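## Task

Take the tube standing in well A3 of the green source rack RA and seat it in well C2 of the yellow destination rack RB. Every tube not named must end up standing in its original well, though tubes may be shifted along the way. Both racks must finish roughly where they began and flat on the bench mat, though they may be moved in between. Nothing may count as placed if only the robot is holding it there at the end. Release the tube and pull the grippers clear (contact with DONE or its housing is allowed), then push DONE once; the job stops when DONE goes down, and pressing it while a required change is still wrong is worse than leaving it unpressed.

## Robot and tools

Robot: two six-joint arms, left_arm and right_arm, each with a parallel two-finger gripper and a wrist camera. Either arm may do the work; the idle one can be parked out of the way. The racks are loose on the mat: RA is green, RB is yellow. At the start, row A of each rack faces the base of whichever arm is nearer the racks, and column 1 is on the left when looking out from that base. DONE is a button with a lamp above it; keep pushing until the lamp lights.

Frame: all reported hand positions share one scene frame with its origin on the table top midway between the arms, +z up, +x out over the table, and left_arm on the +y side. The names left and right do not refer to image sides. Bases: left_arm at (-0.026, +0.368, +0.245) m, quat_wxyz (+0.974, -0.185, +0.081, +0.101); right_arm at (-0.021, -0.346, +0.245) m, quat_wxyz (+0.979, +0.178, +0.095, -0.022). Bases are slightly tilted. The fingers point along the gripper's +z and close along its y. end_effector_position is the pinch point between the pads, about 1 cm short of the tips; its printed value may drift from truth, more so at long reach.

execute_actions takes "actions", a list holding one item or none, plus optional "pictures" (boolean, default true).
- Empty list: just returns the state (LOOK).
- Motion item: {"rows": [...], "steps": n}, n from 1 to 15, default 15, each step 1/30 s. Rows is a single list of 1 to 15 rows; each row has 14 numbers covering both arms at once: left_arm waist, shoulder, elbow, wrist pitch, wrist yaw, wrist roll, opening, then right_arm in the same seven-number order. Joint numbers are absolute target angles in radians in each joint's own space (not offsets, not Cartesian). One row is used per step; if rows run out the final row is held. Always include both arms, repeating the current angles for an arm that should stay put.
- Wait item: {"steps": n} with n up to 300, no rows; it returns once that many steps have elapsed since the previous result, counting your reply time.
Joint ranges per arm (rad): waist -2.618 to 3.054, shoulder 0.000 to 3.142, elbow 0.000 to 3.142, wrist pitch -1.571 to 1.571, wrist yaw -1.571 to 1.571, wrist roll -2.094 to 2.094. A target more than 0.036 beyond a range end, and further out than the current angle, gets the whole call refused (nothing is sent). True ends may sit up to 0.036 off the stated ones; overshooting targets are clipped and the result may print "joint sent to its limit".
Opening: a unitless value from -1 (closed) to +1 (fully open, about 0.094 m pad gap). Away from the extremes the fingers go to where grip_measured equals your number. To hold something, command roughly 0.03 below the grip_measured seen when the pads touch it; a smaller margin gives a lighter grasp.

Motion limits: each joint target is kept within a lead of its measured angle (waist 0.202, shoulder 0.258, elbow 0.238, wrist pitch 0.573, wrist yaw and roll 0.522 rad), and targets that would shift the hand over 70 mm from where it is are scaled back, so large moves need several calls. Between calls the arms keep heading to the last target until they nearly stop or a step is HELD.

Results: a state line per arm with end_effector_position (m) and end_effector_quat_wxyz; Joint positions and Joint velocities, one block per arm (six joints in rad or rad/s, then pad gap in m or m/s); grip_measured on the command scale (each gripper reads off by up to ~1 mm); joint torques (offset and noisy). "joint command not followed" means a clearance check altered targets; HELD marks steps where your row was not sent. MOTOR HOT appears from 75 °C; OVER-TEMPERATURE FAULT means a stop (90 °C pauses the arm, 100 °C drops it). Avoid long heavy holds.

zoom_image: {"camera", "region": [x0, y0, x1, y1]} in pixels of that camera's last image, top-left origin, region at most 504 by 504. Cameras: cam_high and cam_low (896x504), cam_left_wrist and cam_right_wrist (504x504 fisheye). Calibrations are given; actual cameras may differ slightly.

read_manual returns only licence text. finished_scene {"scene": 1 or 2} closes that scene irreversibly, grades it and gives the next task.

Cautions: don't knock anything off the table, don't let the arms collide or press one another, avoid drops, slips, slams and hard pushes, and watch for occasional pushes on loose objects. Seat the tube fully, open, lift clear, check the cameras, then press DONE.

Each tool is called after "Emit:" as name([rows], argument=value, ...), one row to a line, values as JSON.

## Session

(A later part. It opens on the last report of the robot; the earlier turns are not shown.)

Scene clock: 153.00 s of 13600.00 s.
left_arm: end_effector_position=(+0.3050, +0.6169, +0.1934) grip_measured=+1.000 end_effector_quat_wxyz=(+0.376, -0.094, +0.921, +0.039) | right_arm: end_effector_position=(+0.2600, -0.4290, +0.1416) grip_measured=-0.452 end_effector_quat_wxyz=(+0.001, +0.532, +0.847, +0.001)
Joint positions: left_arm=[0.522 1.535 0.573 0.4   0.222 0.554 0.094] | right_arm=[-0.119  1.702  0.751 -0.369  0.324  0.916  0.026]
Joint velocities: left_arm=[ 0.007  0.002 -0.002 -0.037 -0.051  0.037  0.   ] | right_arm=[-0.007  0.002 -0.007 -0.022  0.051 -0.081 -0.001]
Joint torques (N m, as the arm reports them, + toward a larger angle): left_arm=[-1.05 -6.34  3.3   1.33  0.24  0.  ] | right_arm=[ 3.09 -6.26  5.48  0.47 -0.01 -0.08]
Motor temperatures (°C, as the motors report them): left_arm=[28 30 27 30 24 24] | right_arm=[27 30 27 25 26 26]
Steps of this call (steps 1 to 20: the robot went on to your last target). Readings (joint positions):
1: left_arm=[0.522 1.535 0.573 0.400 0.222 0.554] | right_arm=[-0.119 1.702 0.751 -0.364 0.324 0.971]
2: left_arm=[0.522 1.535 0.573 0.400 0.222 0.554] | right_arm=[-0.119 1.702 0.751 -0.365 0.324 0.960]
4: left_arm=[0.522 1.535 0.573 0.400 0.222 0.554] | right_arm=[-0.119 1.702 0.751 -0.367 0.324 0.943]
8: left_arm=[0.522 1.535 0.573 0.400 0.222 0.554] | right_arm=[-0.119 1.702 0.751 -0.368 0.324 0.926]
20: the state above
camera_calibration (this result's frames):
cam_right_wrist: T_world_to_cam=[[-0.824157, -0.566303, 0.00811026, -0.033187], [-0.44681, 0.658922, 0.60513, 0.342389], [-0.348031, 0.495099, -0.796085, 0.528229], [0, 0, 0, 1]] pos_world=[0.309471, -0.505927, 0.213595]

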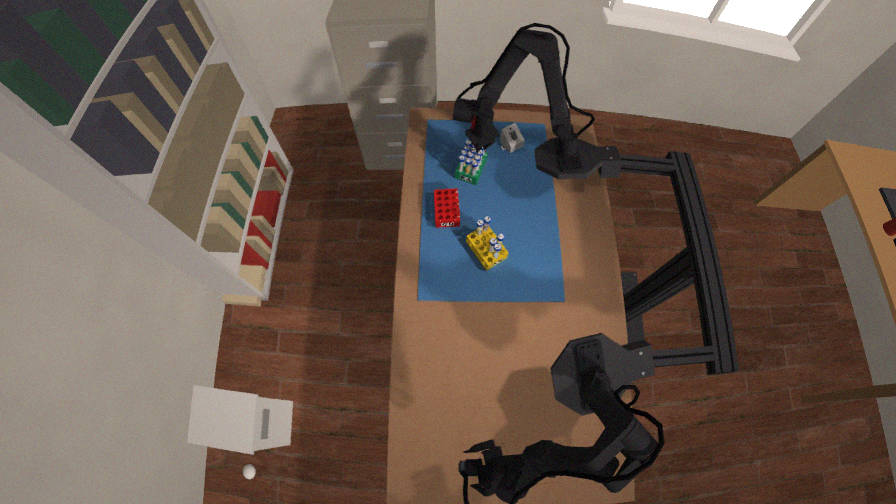

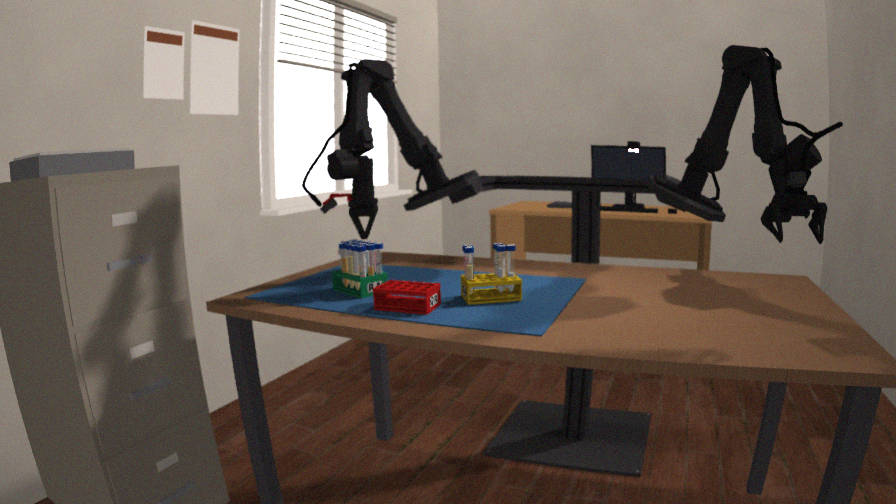

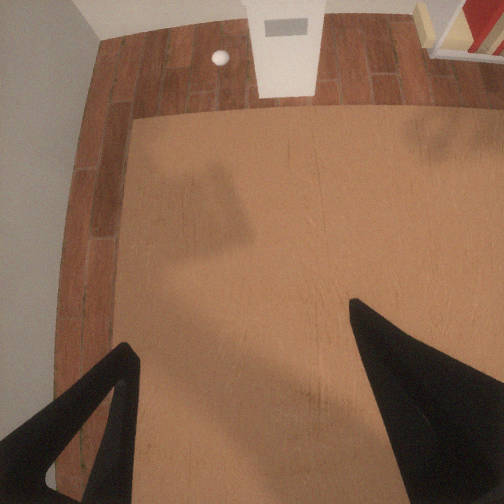

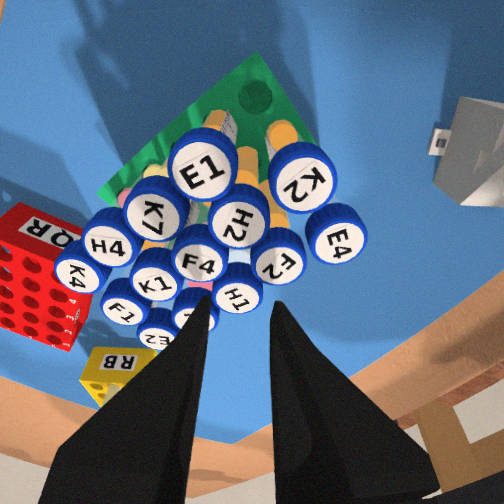

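Emit:
execute_actions([
  {"rows":[[0.522,1.535,0.573,0.4,0.222,0.554,1,-0.115,1.724,0.77,-0.365,0.324,0.908,-0.45],[0.522,1.535,0.573,0.4,0.222,0.554,1,-0.12,1.73,0.77,-0.355,0.324,0.908,-0.45],[0.522,1.535,0.573,0.4,0.222,0.554,1,-0.124,1.735,0.77,-0.345,0.324,0.908,-0.45],[0.522,1.535,0.573,0.4,0.222,0.554,1,-0.127,1.74,0.77,-0.338,0.324,0.908,-0.45],[0.522,1.535,0.573,0.4,0.222,0.554,1,-0.13,1.746,0.77,-0.333,0.324,0.908,-0.45]],"steps":15},
], pictures=false)

Emit:
execute_actions([
  {"steps":10},
])

Emit:
zoom_image(camera="cam_right_wrist", region=[140, 230, 320, 380])

Scene clock: 160.83 s of 13600.00 s.
left_arm: end_effector_position=(+0.3050, +0.6169, +0.1934) grip_measured=+1.000 end_effector_quat_wxyz=(+0.376, -0.094, +0.921, +0.039) | right_arm: end_effector_position=(+0.2593, -0.4280, +0.1343) grip_measured=-0.452 end_effector_quat_wxyz=(-0.003, +0.533, +0.846, -0.001)
Joint positions: left_arm=[0.522 1.535 0.573 0.4   0.222 0.554 0.094] | right_arm=[-0.124  1.732  0.751 -0.346  0.324  0.915  0.026]
Joint velocities: left_arm=[-0.012 -0.012  0.002 -0.051  0.037 -0.022  0.   ] | right_arm=[-0.002 -0.012 -0.002  0.037 -0.007 -0.037  0.001]
Joint torques (N m, as the arm reports them, + toward a larger angle): left_arm=[-1.06 -6.34  3.36  1.33  0.23 -0.01] | right_arm=[ 1.69 -6.48  5.38  0.71 -0.03 -0.09]
Motor temperatures (°C, as the motors report them): left_arm=[28 30 27 30 24 24] | right_arm=[27 30 27 25 26 26]
Steps of this call (steps 1 to 15: the robot went on to your last target; steps 16 to 90: nothing new was sent; then 4.33 s passed at rest; steps 91 to 105: all 15 steps of this action). Readings (joint positions):
91: left_arm=[0.522 1.535 0.573 0.400 0.222 0.554] | right_arm=[-0.119 1.702 0.751 -0.369 0.324 0.915]
92: left_arm=[0.522 1.535 0.573 0.400 0.222 0.554] | right_arm=[-0.119 1.703 0.751 -0.369 0.324 0.915]
94: left_arm=[0.522 1.535 0.573 0.400 0.222 0.554] | right_arm=[-0.119 1.711 0.751 -0.362 0.324 0.915]
98: left_arm=[0.522 1.535 0.573 0.400 0.222 0.554] | right_arm=[-0.123 1.730 0.751 -0.353 0.324 0.915]
105: the state above

Scene clock: 161.17 s of 13600.00 s.
left_arm: end_effector_position=(+0.3050, +0.6169, +0.1934) grip_measured=+1.000 end_effector_quat_wxyz=(+0.376, -0.094, +0.921, +0.039) | right_arm: end_effector_position=(+0.2597, -0.4281, +0.1343) grip_measured=-0.452 end_effector_quat_wxyz=(-0.002, +0.533, +0.846, -0.001)
Joint positions: left_arm=[0.522 1.535 0.573 0.4   0.222 0.554 0.094] | right_arm=[-0.124  1.732  0.751 -0.344  0.324  0.915  0.026]
Joint velocities: left_arm=[-0.012  0.007 -0.002  0.022 -0.051 -0.022  0.   ] | right_arm=[-0.012  0.007  0.017 -0.022  0.037  0.022 -0.   ]
Joint torques (N m, as the arm reports them, + toward a larger angle): left_arm=[-1.01 -6.37  3.31  1.34  0.25 -0.01] | right_arm=[ 1.68 -6.48  5.35  0.73 -0.02 -0.08]
Motor temperatures (°C, as the motors report them): left_arm=[28 30 27 30 24 24] | right_arm=[27 30 27 25 26 26]
Steps of this call (steps 1 to 10: the robot went on to your last target). Readings (joint positions):
1: left_arm=[0.522 1.535 0.573 0.400 0.222 0.554] | right_arm=[-0.124 1.732 0.751 -0.346 0.324 0.915]
2: left_arm=[0.522 1.535 0.573 0.400 0.222 0.554] | right_arm=[-0.124 1.732 0.751 -0.345 0.324 0.915]
4: left_arm=[0.522 1.535 0.573 0.400 0.222 0.554] | right_arm=[-0.124 1.732 0.751 -0.345 0.324 0.915]
8: left_arm=[0.522 1.535 0.573 0.400 0.222 0.554] | right_arm=[-0.124 1.732 0.751 -0.344 0.324 0.915]
10: the state above
camera_calibration (this result's frames):
cam_right_wrist: T_world_to_cam=[[-0.825269, -0.564577, 0.0135464, -0.0325769], [-0.441363, 0.659755, 0.608213, 0.34456], [-0.35232, 0.49596, -0.793658, 0.523018], [0, 0, 0, 1]] pos_world=[0.309461, -0.505113, 0.205973]

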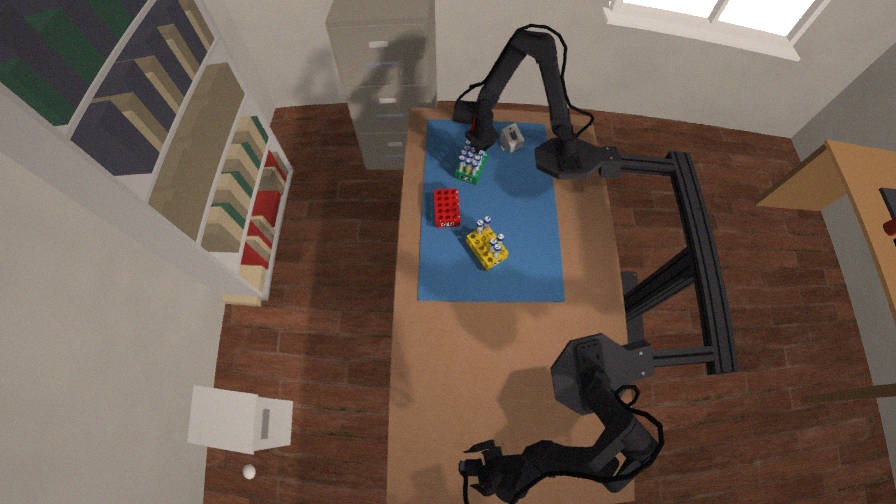

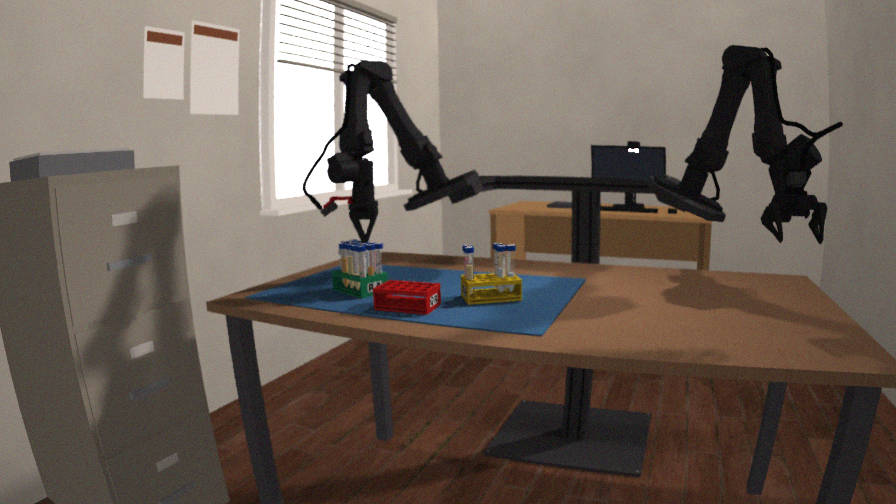

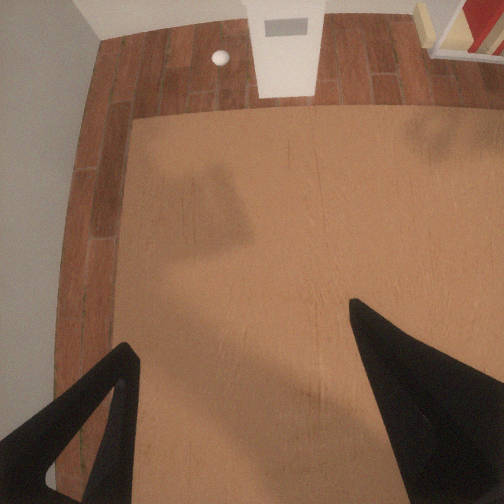

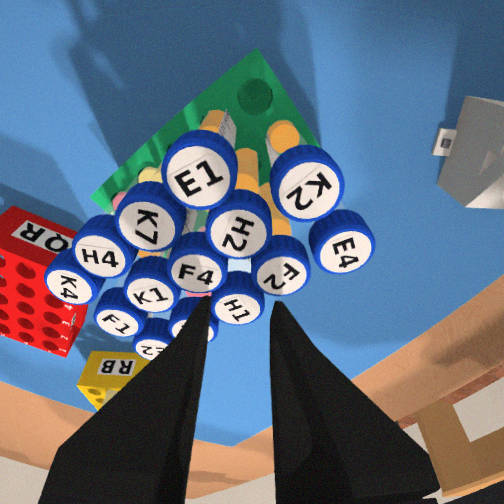

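Region (140, 230, 320, 380) of cam_right_wrist's 504x504 image, scaled by 2.800, with more detail than that image has.

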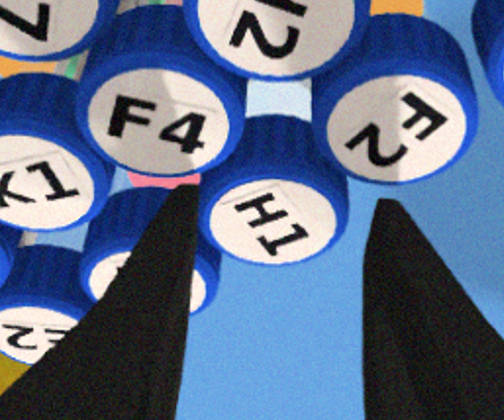

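Emit:
execute_actions([
  {"rows":[[0.522,1.535,0.573,0.4,0.222,0.554,1,-0.131,1.746,0.77,-0.31,0.324,0.908,-0.45],[0.522,1.535,0.573,0.4,0.222,0.554,1,-0.131,1.746,0.77,-0.31,0.324,0.908,-0.45],[0.522,1.535,0.573,0.4,0.222,0.554,1,-0.132,1.75,0.77,-0.30,0.324,0.908,-0.45],[0.522,1.535,0.573,0.4,0.222,0.554,1,-0.133,1.755,0.77,-0.299,0.324,0.908,-0.45],[0.522,1.535,0.573,0.4,0.222,0.554,1,-0.134,1.76,0.77,-0.299,0.324,0.908,-0.45],[0.522,1.535,0.573,0.4,0.222,0.554,1,-0.135,1.765,0.77,-0.299,0.324,0.908,-0.45],[0.522,1.535,0.573,0.4,0.222,0.554,1,-0.136,1.77,0.77,-0.299,0.324,0.908,-0.45],[0.522,1.535,0.573,0.4,0.222,0.554,1,-0.138,1.777,0.77,-0.299,0.324,0.908,-0.45]],"steps":15},
])

Emit:
zoom_image(camera="cam_right_wrist", region=[140, 230, 320, 380])

Emit:
zoom_image(camera="cam_low", region=[325, 195, 405, 275])

Scene clock: 167.33 s of 13600.00 s.
left_arm: end_effector_position=(+0.3050, +0.6169, +0.1934) grip_measured=+1.000 end_effector_quat_wxyz=(+0.376, -0.094, +0.921, +0.039) | right_arm: end_effector_position=(+0.2644, -0.4288, +0.1335) grip_measured=-0.452 end_effector_quat_wxyz=(+0.006, +0.535, +0.845, +0.002)
Joint positions: left_arm=[0.522 1.535 0.573 0.4   0.222 0.554 0.094] | right_arm=[-0.124  1.735  0.751 -0.322  0.324  0.915  0.026]
Joint velocities: left_arm=[-0.022 -0.017 -0.002 -0.037  0.037 -0.022  0.   ] | right_arm=[-0.022 -0.012  0.012 -0.066  0.022 -0.007  0.001]
Joint torques (N m, as the arm reports them, + toward a larger angle): left_arm=[-1.06 -6.34  3.35  1.33  0.23 -0.01] | right_arm=[ 1.09 -4.05  5.41  0.9  -0.05 -0.08]
Motor temperatures (°C, as the motors report them): left_arm=[28 30 27 31 24 24] | right_arm=[27 30 27 25 26 26]
Steps of this call (steps 1 to 15: the robot went on to your last target; steps 16 to 90: nothing new was sent; then 2.67 s passed at rest; steps 91 to 105: all 15 steps of this action). Readings (joint positions):
91: left_arm=[0.522 1.535 0.573 0.400 0.222 0.554] | right_arm=[-0.124 1.732 0.751 -0.342 0.324 0.915]
92: left_arm=[0.522 1.535 0.573 0.400 0.222 0.554] | right_arm=[-0.124 1.732 0.751 -0.339 0.324 0.915]
94: left_arm=[0.522 1.535 0.573 0.400 0.222 0.554] | right_arm=[-0.124 1.732 0.751 -0.329 0.324 0.915]
98: left_arm=[0.522 1.535 0.573 0.400 0.222 0.554] | right_arm=[-0.124 1.735 0.751 -0.322 0.324 0.915]
105: the state above
camera_calibration (this result's frames):
cam_right_wrist: T_world_to_cam=[[-0.828868, -0.559443, 0.000791198, -0.024241], [-0.448153, 0.664826, 0.597634, 0.352984], [-0.334868, 0.495005, -0.801769, 0.520485], [0, 0, 0, 1]] pos_world=[0.312392, -0.505877, 0.206373]

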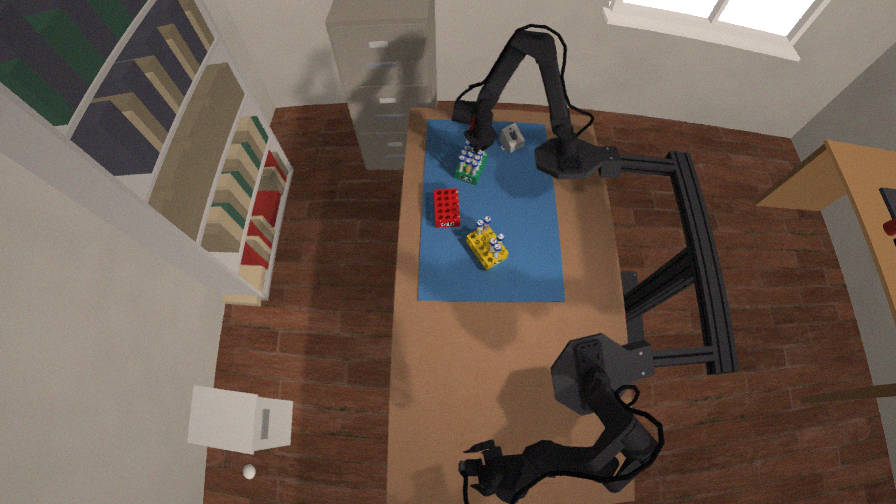

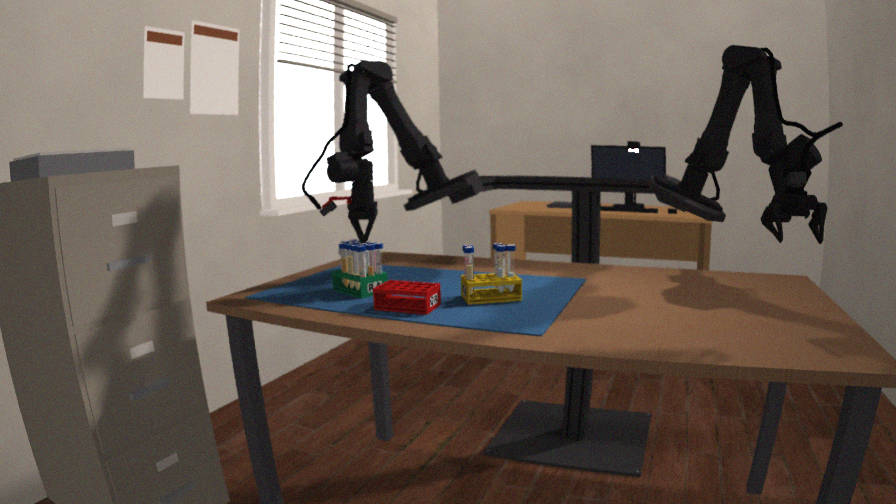

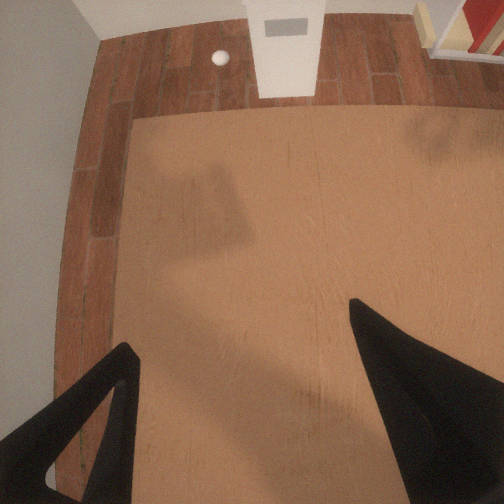

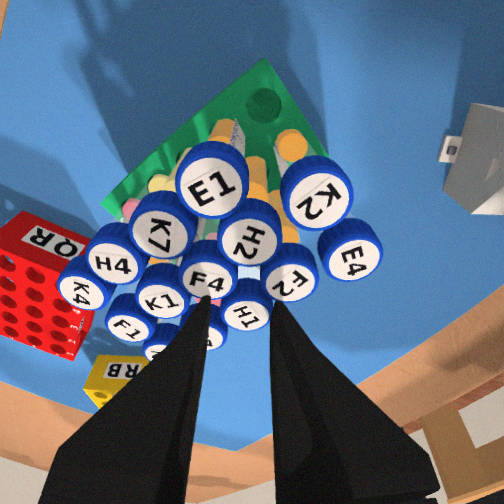

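Region (140, 230, 320, 380) of cam_right_wrist's 504x504 image, scaled by 2.800, with more detail than that image has.

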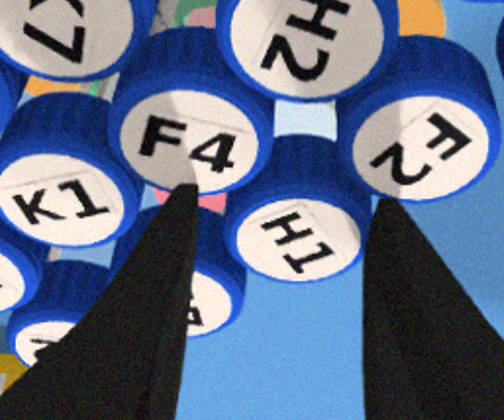

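Region (325, 195, 405, 275) of cam_low's 896x504 image, scaled by 6.300, with more detail than that image has.

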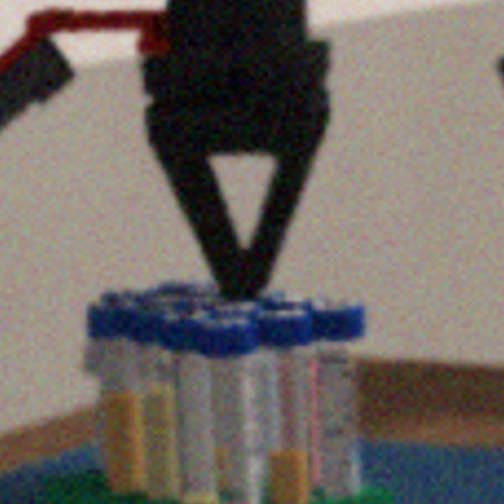

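Emit:
execute_actions([
  {"rows":[[0.522,1.535,0.573,0.4,0.222,0.554,1,-0.125,1.73,0.779,-0.33,0.324,0.908,-0.45],[0.522,1.535,0.573,0.4,0.222,0.554,1,-0.12,1.73,0.779,-0.34,0.324,0.908,-0.45],[0.522,1.535,0.573,0.4,0.222,0.554,1,-0.11,1.73,0.779,-0.35,0.324,0.908,-0.45],[0.522,1.535,0.573,0.4,0.222,0.554,1,-0.102,1.73,0.779,-0.365,0.324,0.908,-0.45]],"steps":15},
], pictures=false)

Emit:
execute_actions([
  {"steps":10},
])

Emit:
zoom_image(camera="cam_right_wrist", region=[140, 230, 320, 380])

Scene clock: 177.93 s of 13600.00 s.
left_arm: end_effector_position=(+0.3050, +0.6169, +0.1934) grip_measured=+1.000 end_effector_quat_wxyz=(+0.376, -0.094, +0.921, +0.039) | right_arm: end_effector_position=(+0.2612, -0.4260, +0.1350) grip_measured=-0.452 end_effector_quat_wxyz=(-0.003, +0.529, +0.849, -0.000)
Joint positions: left_arm=[0.522 1.535 0.573 0.4   0.222 0.554 0.094] | right_arm=[-0.116  1.735  0.757 -0.351  0.324  0.914  0.026]
Joint velocities: left_arm=[ 0.002  0.002 -0.002 -0.037  0.007 -0.022  0.   ] | right_arm=[ 0.012  0.022 -0.002 -0.081  0.037 -0.066 -0.001]
Joint torques (N m, as the arm reports them, + toward a larger angle): left_arm=[-1.05 -6.34  3.31  1.33  0.25 -0.01] | right_arm=[ 3.14 -8.3   5.62  0.44 -0.03 -0.08]
Motor temperatures (°C, as the motors report them): left_arm=[28 30 27 31 24 24] | right_arm=[27 30 27 25 26 26]
Steps of this call (steps 1 to 15: the robot went on to your last target; steps 16 to 90: nothing new was sent; then 7.10 s passed at rest; steps 91 to 105: all 15 steps of this action). Readings (joint positions):
91: left_arm=[0.522 1.535 0.573 0.400 0.222 0.554] | right_arm=[-0.124 1.735 0.753 -0.324 0.324 0.915]
92: left_arm=[0.522 1.535 0.573 0.400 0.222 0.554] | right_arm=[-0.124 1.735 0.755 -0.326 0.324 0.915]
94: left_arm=[0.522 1.535 0.573 0.400 0.222 0.554] | right_arm=[-0.124 1.735 0.757 -0.330 0.324 0.915]
98: left_arm=[0.522 1.535 0.573 0.400 0.222 0.554] | right_arm=[-0.117 1.735 0.757 -0.343 0.324 0.914]
105: the state above

Scene clock: 178.27 s of 13600.00 s.
left_arm: end_effector_position=(+0.3050, +0.6169, +0.1934) grip_measured=+1.000 end_effector_quat_wxyz=(+0.376, -0.094, +0.921, +0.039) | right_arm: end_effector_position=(+0.2609, -0.4259, +0.1350) grip_measured=-0.452 end_effector_quat_wxyz=(-0.004, +0.529, +0.849, -0.001)
Joint positions: left_arm=[0.522 1.535 0.573 0.4   0.222 0.554 0.094] | right_arm=[-0.116  1.735  0.757 -0.352  0.324  0.914  0.026]
Joint velocities: left_arm=[ 0.007 -0.007 -0.002 -0.022 -0.022  0.022  0.   ] | right_arm=[ 0.007  0.017  0.007  0.007 -0.007  0.037 -0.001]
Joint torques (N m, as the arm reports them, + toward a larger angle): left_arm=[-1.07 -6.39  3.36  1.35  0.25 -0.02] | right_arm=[ 3.2  -8.26  5.66  0.44 -0.02 -0.07]
Motor temperatures (°C, as the motors report them): left_arm=[28 30 27 31 24 24] | right_arm=[27 30 27 25 26 26]
Steps of this call (steps 1 to 10: the robot went on to your last target). Readings (joint positions):
1: left_arm=[0.522 1.535 0.573 0.400 0.222 0.554] | right_arm=[-0.116 1.735 0.757 -0.351 0.324 0.914]
2: left_arm=[0.522 1.535 0.573 0.400 0.222 0.554] | right_arm=[-0.116 1.735 0.757 -0.351 0.324 0.914]
4: left_arm=[0.522 1.535 0.573 0.400 0.222 0.554] | right_arm=[-0.116 1.735 0.757 -0.351 0.324 0.914]
8: left_arm=[0.522 1.535 0.573 0.400 0.222 0.554] | right_arm=[-0.116 1.735 0.757 -0.352 0.324 0.914]
10: the state above
camera_calibration (this result's frames):
cam_right_wrist: T_world_to_cam=[[-0.820023, -0.572174, 0.0133968, -0.0349635], [-0.446538, 0.654256, 0.610371, 0.34196], [-0.358003, 0.494536, -0.792002, 0.52357], [0, 0, 0, 1]] pos_world=[0.311467, -0.502659, 0.206414]

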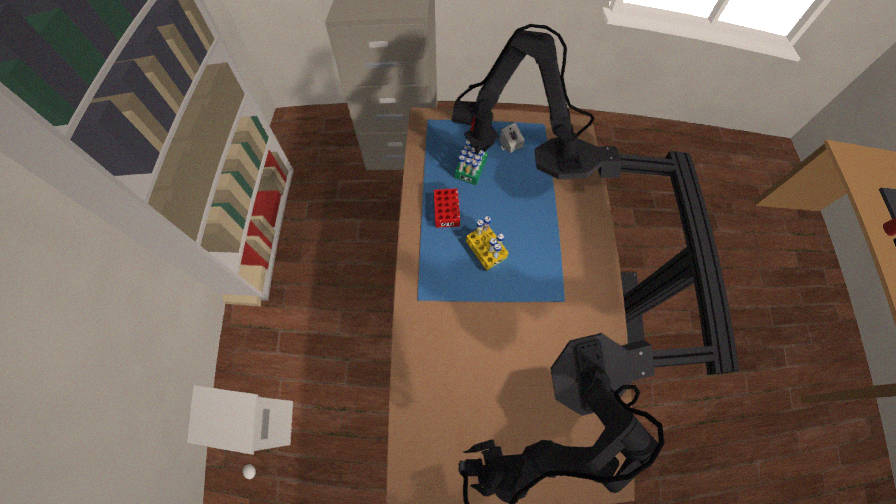

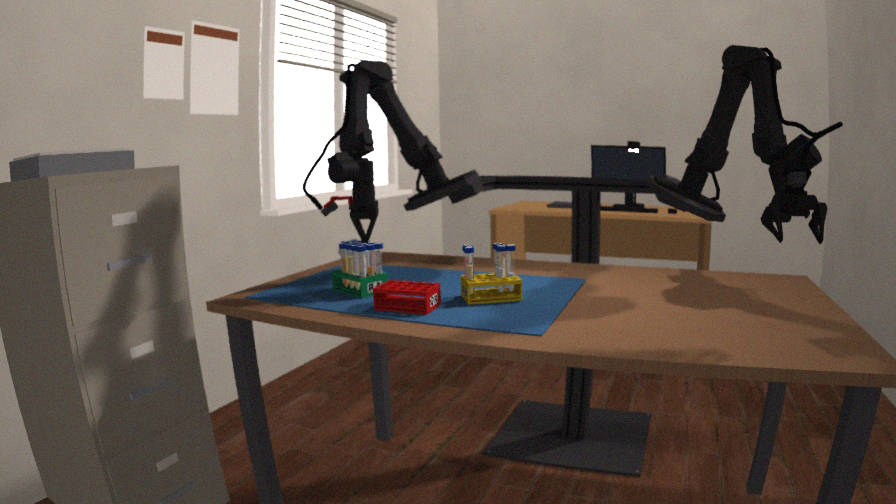

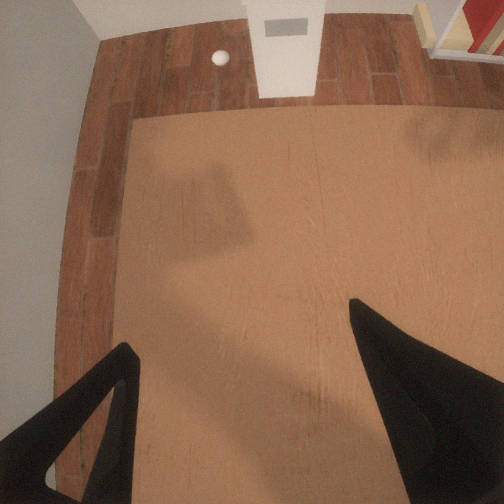

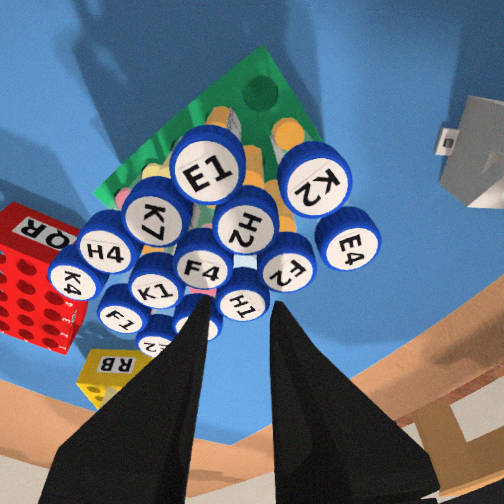

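Region (140, 230, 320, 380) of cam_right_wrist's 504x504 image, scaled by 2.800, with more detail than that image has.

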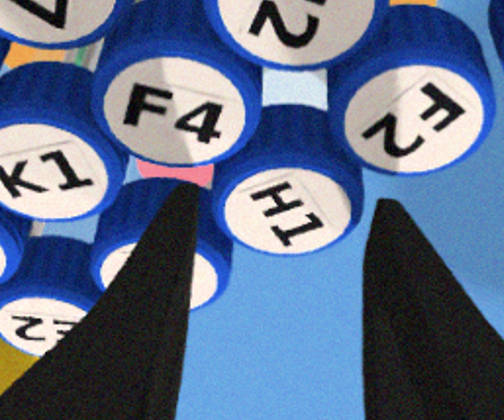

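Emit:
execute_actions([
  {"rows":[[0.522,1.535,0.573,0.4,0.222,0.554,1,-0.124,1.74,0.75,-0.345,0.324,0.908,-0.45],[0.522,1.535,0.573,0.4,0.222,0.554,1,-0.126,1.745,0.745,-0.34,0.324,0.908,-0.45],[0.522,1.535,0.573,0.4,0.222,0.554,1,-0.127,1.75,0.744,-0.335,0.324,0.908,-0.45],[0.522,1.535,0.573,0.4,0.222,0.554,1,-0.128,1.753,0.743,-0.33,0.324,0.908,-0.45],[0.522,1.535,0.573,0.4,0.222,0.554,1,-0.129,1.756,0.742,-0.325,0.324,0.908,-0.45],[0.522,1.535,0.573,0.4,0.222,0.554,1,-0.13,1.759,0.741,-0.32,0.324,0.908,-0.45],[0.522,1.535,0.573,0.4,0.222,0.554,1,-0.131,1.762,0.74,-0.315,0.324,0.908,-0.45],[0.522,1.535,0.573,0.4,0.222,0.554,1,-0.132,1.765,0.739,-0.31,0.324,0.908,-0.45],[0.522,1.535,0.573,0.4,0.222,0.554,1,-0.133,1.768,0.738,-0.306,0.324,0.908,-0.45],[0.522,1.535,0.573,0.4,0.222,0.554,1,-0.134,1.771,0.737,-0.303,0.324,0.908,-0.45],[0.522,1.535,0.573,0.4,0.222,0.554,1,-0.135,1.774,0.736,-0.303,0.324,0.908,-0.45]],"steps":15},
])

Emit:
zoom_image(camera="cam_right_wrist", region=[140, 230, 320, 380])

Scene clock: 187.27 s of 13600.00 s.
left_arm: end_effector_position=(+0.3050, +0.6169, +0.1934) grip_measured=+1.000 end_effector_quat_wxyz=(+0.376, -0.094, +0.921, +0.039) | right_arm: end_effector_position=(+0.2633, -0.4286, +0.1334) grip_measured=-0.452 end_effector_quat_wxyz=(+0.002, +0.534, +0.846, +0.000)
Joint positions: left_arm=[0.522 1.535 0.573 0.4   0.222 0.554 0.094] | right_arm=[-0.125  1.739  0.757 -0.334  0.323  0.914  0.026]
Joint velocities: left_arm=[ 0.012  0.002 -0.017 -0.022 -0.051  0.051  0.   ] | right_arm=[-0.007 -0.007 -0.007  0.066 -0.022 -0.095  0.   ]
Joint torques (N m, as the arm reports them, + toward a larger angle): left_arm=[-1.05 -6.33  3.36  1.34  0.24 -0.01] | right_arm=[ 1.37 -4.65  1.95  0.99 -0.01 -0.07]
Motor temperatures (°C, as the motors report them): left_arm=[28 30 27 31 24 24] | right_arm=[27 30 28 25 26 26]
Steps of this call (steps 1 to 15: the robot went on to your last target; steps 16 to 90: nothing new was sent; then 5.50 s passed at rest; steps 91 to 105: all 15 steps of this action). Readings (joint positions):
91: left_arm=[0.522 1.535 0.573 0.400 0.222 0.554] | right_arm=[-0.116 1.735 0.757 -0.352 0.324 0.914]
92: left_arm=[0.522 1.535 0.573 0.400 0.222 0.554] | right_arm=[-0.116 1.735 0.757 -0.352 0.324 0.914]
94: left_arm=[0.522 1.535 0.573 0.400 0.222 0.554] | right_arm=[-0.118 1.735 0.757 -0.350 0.324 0.914]
98: left_arm=[0.522 1.535 0.573 0.400 0.222 0.554] | right_arm=[-0.124 1.737 0.757 -0.338 0.324 0.914]
105: the state above
camera_calibration (this result's frames):
cam_right_wrist: T_world_to_cam=[[-0.826977, -0.562187, 0.00742912, -0.0275574], [-0.444574, 0.661943, 0.603477, 0.349492], [-0.344185, 0.495759, -0.797346, 0.522098], [0, 0, 0, 1]] pos_world=[0.312284, -0.505671, 0.205587]

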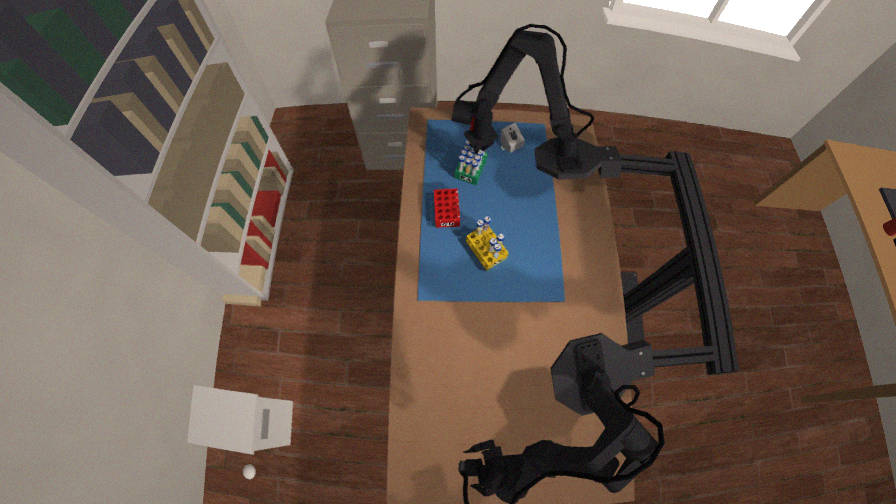

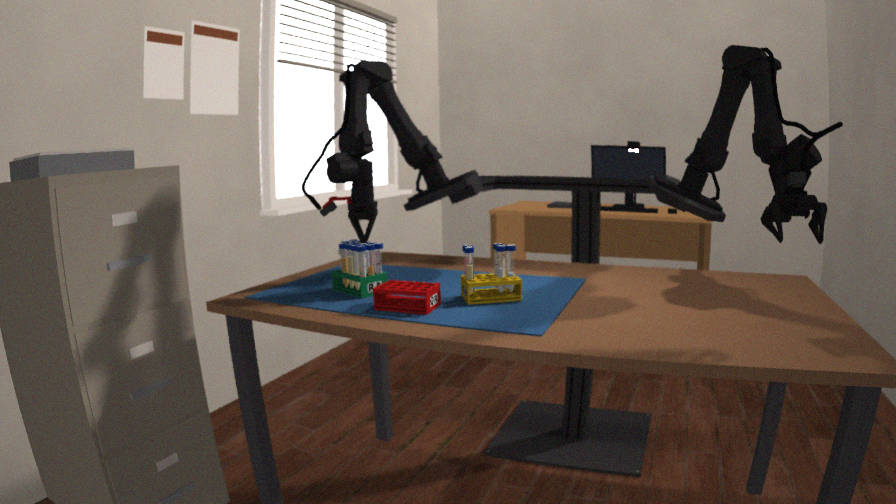

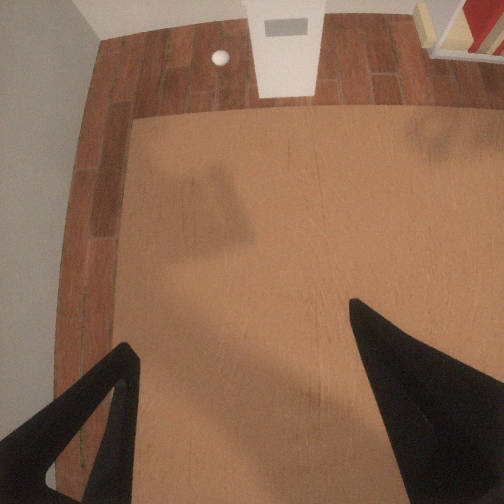

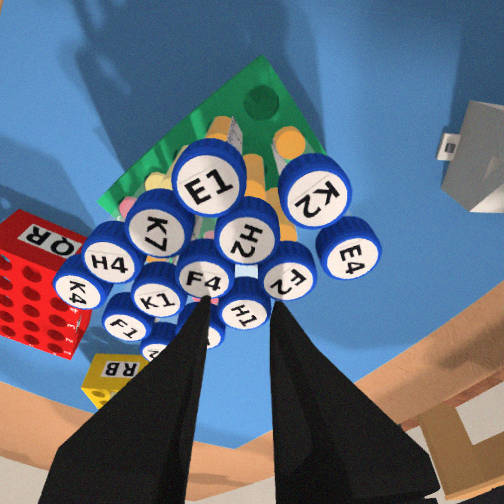

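Region (140, 230, 320, 380) of cam_right_wrist's 504x504 image, scaled by 2.800, with more detail than that image has.

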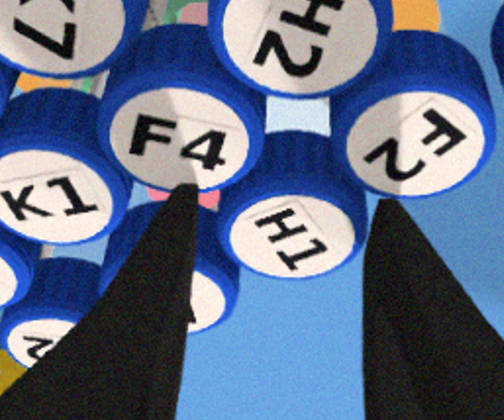

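Emit:
execute_actions([
  {"rows":[[0.522,1.535,0.573,0.4,0.222,0.554,1,-0.125,1.712,0.765,-0.335,0.324,0.908,-0.45],[0.522,1.535,0.573,0.4,0.222,0.554,1,-0.125,1.712,0.765,-0.335,0.324,0.908,-0.45],[0.522,1.535,0.573,0.4,0.222,0.554,1,-0.125,1.712,0.765,-0.335,0.324,0.908,-0.45],[0.522,1.535,0.573,0.4,0.222,0.554,1,-0.115,1.712,0.765,-0.345,0.324,0.908,-0.45],[0.522,1.535,0.573,0.4,0.222,0.554,1,-0.105,1.712,0.765,-0.356,0.324,0.908,-0.45]],"steps":15},
], pictures=false)

Emit:
execute_actions([
  {"steps":8},
])

Emit:
zoom_image(camera="cam_right_wrist", region=[140, 230, 320, 380])

Scene clock: 195.03 s of 13600.00 s.
left_arm: end_effector_position=(+0.3050, +0.6169, +0.1934) grip_measured=+1.000 end_effector_quat_wxyz=(+0.376, -0.094, +0.921, +0.039) | right_arm: end_effector_position=(+0.2628, -0.4273, +0.1348) grip_measured=-0.452 end_effector_quat_wxyz=(+0.000, +0.532, +0.847, +0.001)
Joint positions: left_arm=[0.522 1.535 0.573 0.4   0.222 0.554 0.094] | right_arm=[-0.12   1.735  0.757 -0.342  0.323  0.914  0.026]
Joint velocities: left_arm=[ 0.002  0.002 -0.012  0.007 -0.066 -0.007  0.   ] | right_arm=[ 0.017  0.007 -0.007 -0.066  0.007 -0.022  0.   ]
Joint torques (N m, as the arm reports them, + toward a larger angle): left_arm=[-1.05 -6.34  3.37  1.33  0.23  0.  ] | right_arm=[ 3.19 -9.83  4.43  0.47 -0.01 -0.08]
Motor temperatures (°C, as the motors report them): left_arm=[28 30 27 31 24 24] | right_arm=[27 30 27 25 26 26]
Steps of this call (steps 1 to 15: the robot went on to your last target; steps 16 to 90: nothing new was sent; then 4.27 s passed at rest; steps 91 to 105: all 15 steps of this action). Readings (joint positions):
91: left_arm=[0.522 1.535 0.573 0.400 0.222 0.554] | right_arm=[-0.125 1.737 0.757 -0.335 0.323 0.914]
92: left_arm=[0.522 1.535 0.573 0.400 0.222 0.554] | right_arm=[-0.125 1.736 0.757 -0.335 0.323 0.914]
94: left_arm=[0.522 1.535 0.573 0.400 0.222 0.554] | right_arm=[-0.125 1.735 0.757 -0.335 0.323 0.914]
98: left_arm=[0.522 1.535 0.573 0.400 0.222 0.554] | right_arm=[-0.122 1.735 0.757 -0.340 0.323 0.914]
105: the state above

Scene clock: 195.30 s of 13600.00 s.
left_arm: end_effector_position=(+0.3050, +0.6169, +0.1934) grip_measured=+1.000 end_effector_quat_wxyz=(+0.376, -0.094, +0.921, +0.039) | right_arm: end_effector_position=(+0.2628, -0.4273, +0.1348) grip_measured=-0.452 end_effector_quat_wxyz=(+0.000, +0.531, +0.847, +0.001)
Joint positions: left_arm=[0.522 1.535 0.573 0.4   0.222 0.554 0.094] | right_arm=[-0.12   1.735  0.757 -0.343  0.323  0.914  0.026]
Joint velocities: left_arm=[ 0.012 -0.002 -0.012  0.007 -0.066  0.022  0.   ] | right_arm=[ 0.002 -0.007  0.002 -0.007  0.022 -0.051 -0.   ]
Joint torques (N m, as the arm reports them, + toward a larger angle): left_arm=[-1.04 -6.33  3.36  1.33  0.24 -0.01] | right_arm=[ 3.19 -9.84  4.44  0.47 -0.02 -0.07]
Motor temperatures (°C, as the motors report them): left_arm=[28 30 27 31 24 24] | right_arm=[27 30 27 25 26 26]
Steps of this call (steps 1 to 8: the robot went on to your last target). Readings (joint positions):
1: left_arm=[0.522 1.535 0.573 0.400 0.222 0.554] | right_arm=[-0.120 1.735 0.757 -0.342 0.323 0.914]
2: left_arm=[0.522 1.535 0.573 0.400 0.222 0.554] | right_arm=[-0.120 1.735 0.757 -0.342 0.323 0.914]
4: left_arm=[0.522 1.535 0.573 0.400 0.222 0.554] | right_arm=[-0.120 1.735 0.757 -0.343 0.323 0.914]
8: the state above
camera_calibration (this result's frames):
cam_right_wrist: T_world_to_cam=[[-0.823635, -0.567064, 0.0079579, -0.0303214], [-0.447213, 0.658058, 0.605773, 0.3462], [-0.348749, 0.495377, -0.795598, 0.523128], [0, 0, 0, 1]] pos_world=[0.312291, -0.504159, 0.206722]

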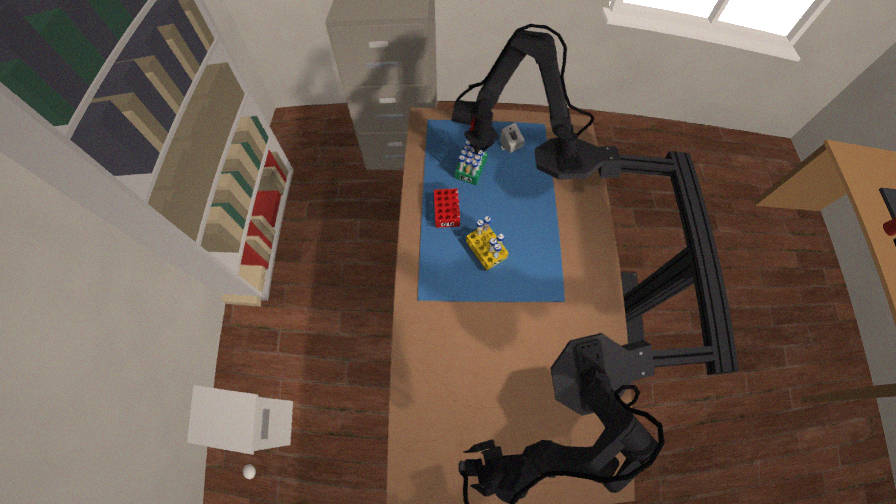

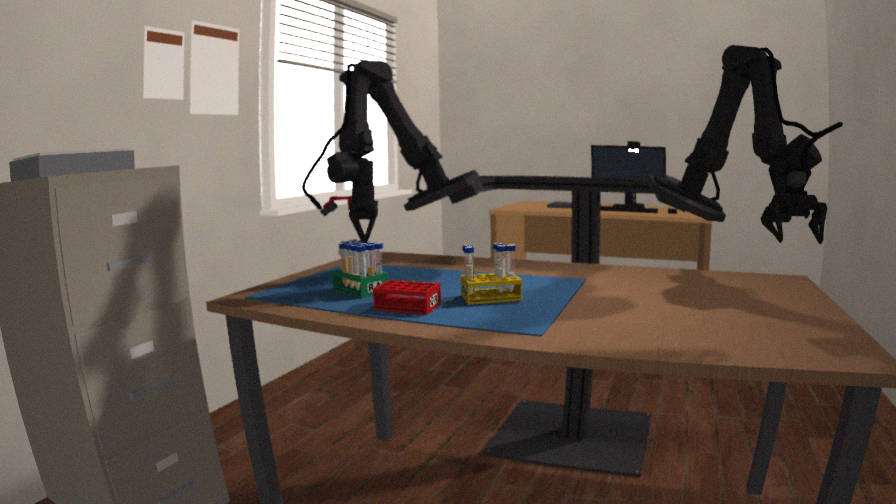

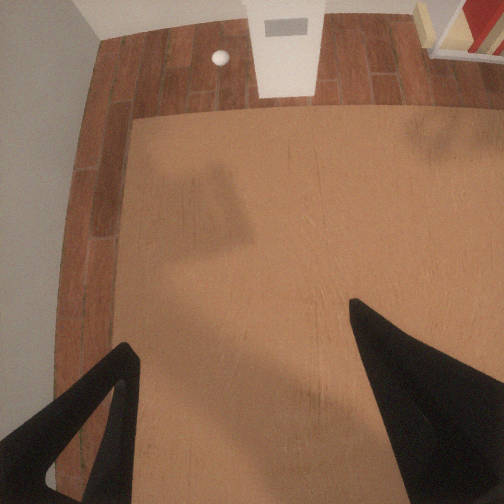

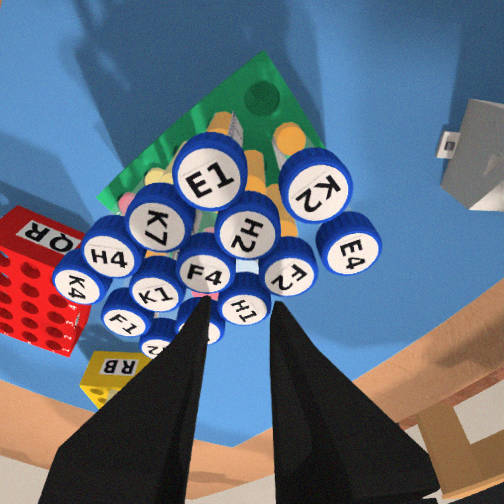

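Region (140, 230, 320, 380) of cam_right_wrist's 504x504 image, scaled by 2.800, with more detail than that image has.

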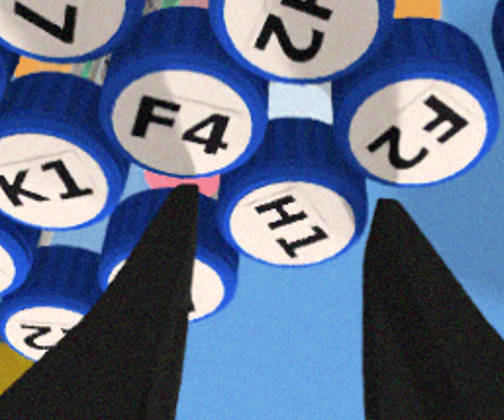

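Now descend with shoulder only (moves down, slightly back and +y).

Emit:
execute_actions([
  {"rows":[[0.522,1.535,0.573,0.4,0.222,0.554,1,-0.115,1.74,0.765,-0.345,0.324,0.908,-0.45],[0.522,1.535,0.573,0.4,0.222,0.554,1,-0.115,1.746,0.765,-0.345,0.324,0.908,-0.45],[0.522,1.535,0.573,0.4,0.222,0.554,1,-0.115,1.75,0.765,-0.345,0.324,0.908,-0.45],[0.522,1.535,0.573,0.4,0.222,0.554,1,-0.115,1.754,0.765,-0.345,0.324,0.908,-0.45],[0.522,1.535,0.573,0.4,0.222,0.554,1,-0.115,1.758,0.765,-0.34,0.324,0.908,-0.45],[0.522,1.535,0.573,0.4,0.222,0.554,1,-0.115,1.762,0.765,-0.335,0.324,0.908,-0.45],[0.522,1.535,0.573,0.4,0.222,0.554,1,-0.115,1.765,0.765,-0.33,0.324,0.908,-0.45]],"steps":15},
])

Emit:
zoom_image(camera="cam_right_wrist", region=[140, 230, 320, 380])

Scene clock: 199.47 s of 13600.00 s.
left_arm: end_effector_position=(+0.3050, +0.6169, +0.1934) grip_measured=+1.000 end_effector_quat_wxyz=(+0.376, -0.094, +0.921, +0.039) | right_arm: end_effector_position=(+0.2622, -0.4260, +0.1331) grip_measured=-0.452 end_effector_quat_wxyz=(-0.002, +0.531, +0.848, +0.001)
Joint positions: left_arm=[0.522 1.535 0.573 0.4   0.222 0.554 0.094] | right_arm=[-0.119  1.742  0.757 -0.34   0.32   0.914  0.026]
Joint velocities: left_arm=[ 0.032  0.007 -0.022 -0.007  0.037 -0.007  0.   ] | right_arm=[ 0.002 -0.012 -0.012 -0.022  0.007  0.066  0.001]
Joint torques (N m, as the arm reports them, + toward a larger angle): left_arm=[-1.08 -6.35  3.37  1.33  0.24 -0.01] | right_arm=[ 2.45 -5.69  4.48  0.72  0.   -0.08]
Motor temperatures (°C, as the motors report them): left_arm=[28 30 27 31 24 24] | right_arm=[27 31 27 25 26 26]
Steps of this call (steps 1 to 15: the robot went on to your last target; steps 16 to 90: nothing new was sent; then 0.67 s passed at rest; steps 91 to 105: all 15 steps of this action). Readings (joint positions):
91: left_arm=[0.522 1.535 0.573 0.400 0.222 0.554] | right_arm=[-0.120 1.735 0.757 -0.343 0.323 0.914]
92: left_arm=[0.522 1.535 0.573 0.400 0.222 0.554] | right_arm=[-0.120 1.735 0.757 -0.343 0.323 0.914]
94: left_arm=[0.522 1.535 0.573 0.400 0.222 0.554] | right_arm=[-0.120 1.735 0.757 -0.343 0.323 0.914]
98: left_arm=[0.522 1.535 0.573 0.400 0.222 0.554] | right_arm=[-0.120 1.739 0.757 -0.341 0.323 0.914]
105: the state above
camera_calibration (this result's frames):
cam_right_wrist: T_world_to_cam=[[-0.822653, -0.568479, 0.00861994, -0.0309494], [-0.446365, 0.655182, 0.609504, 0.344179], [-0.352138, 0.497562, -0.792736, 0.522438], [0, 0, 0, 1]] pos_world=[0.312139, -0.50304, 0.204644]

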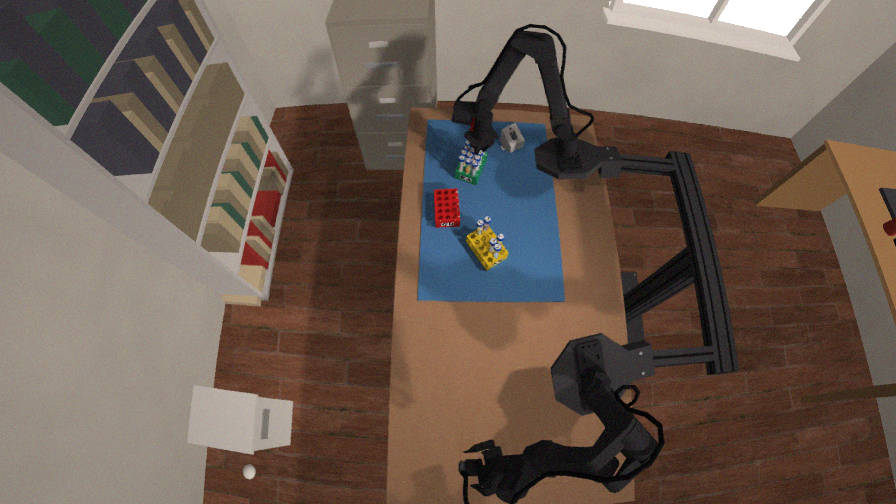

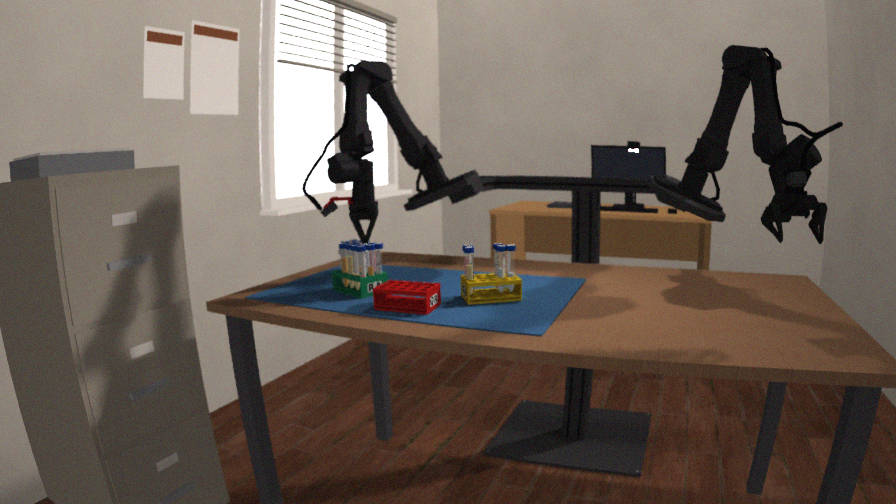

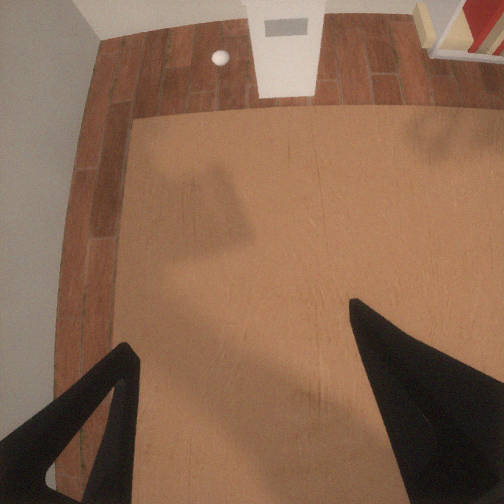

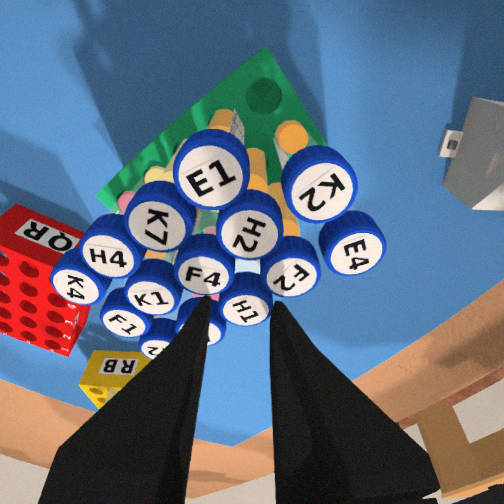

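Region (140, 230, 320, 380) of cam_right_wrist's 504x504 image, scaled by 2.800, with more detail than that image has.

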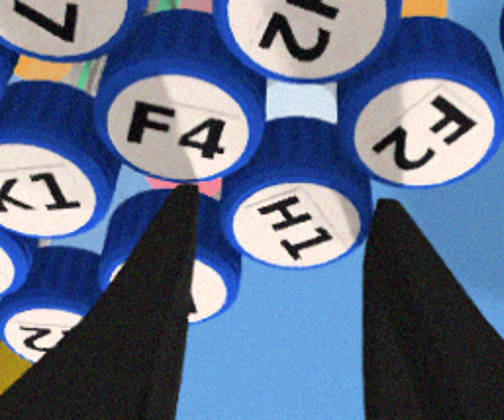

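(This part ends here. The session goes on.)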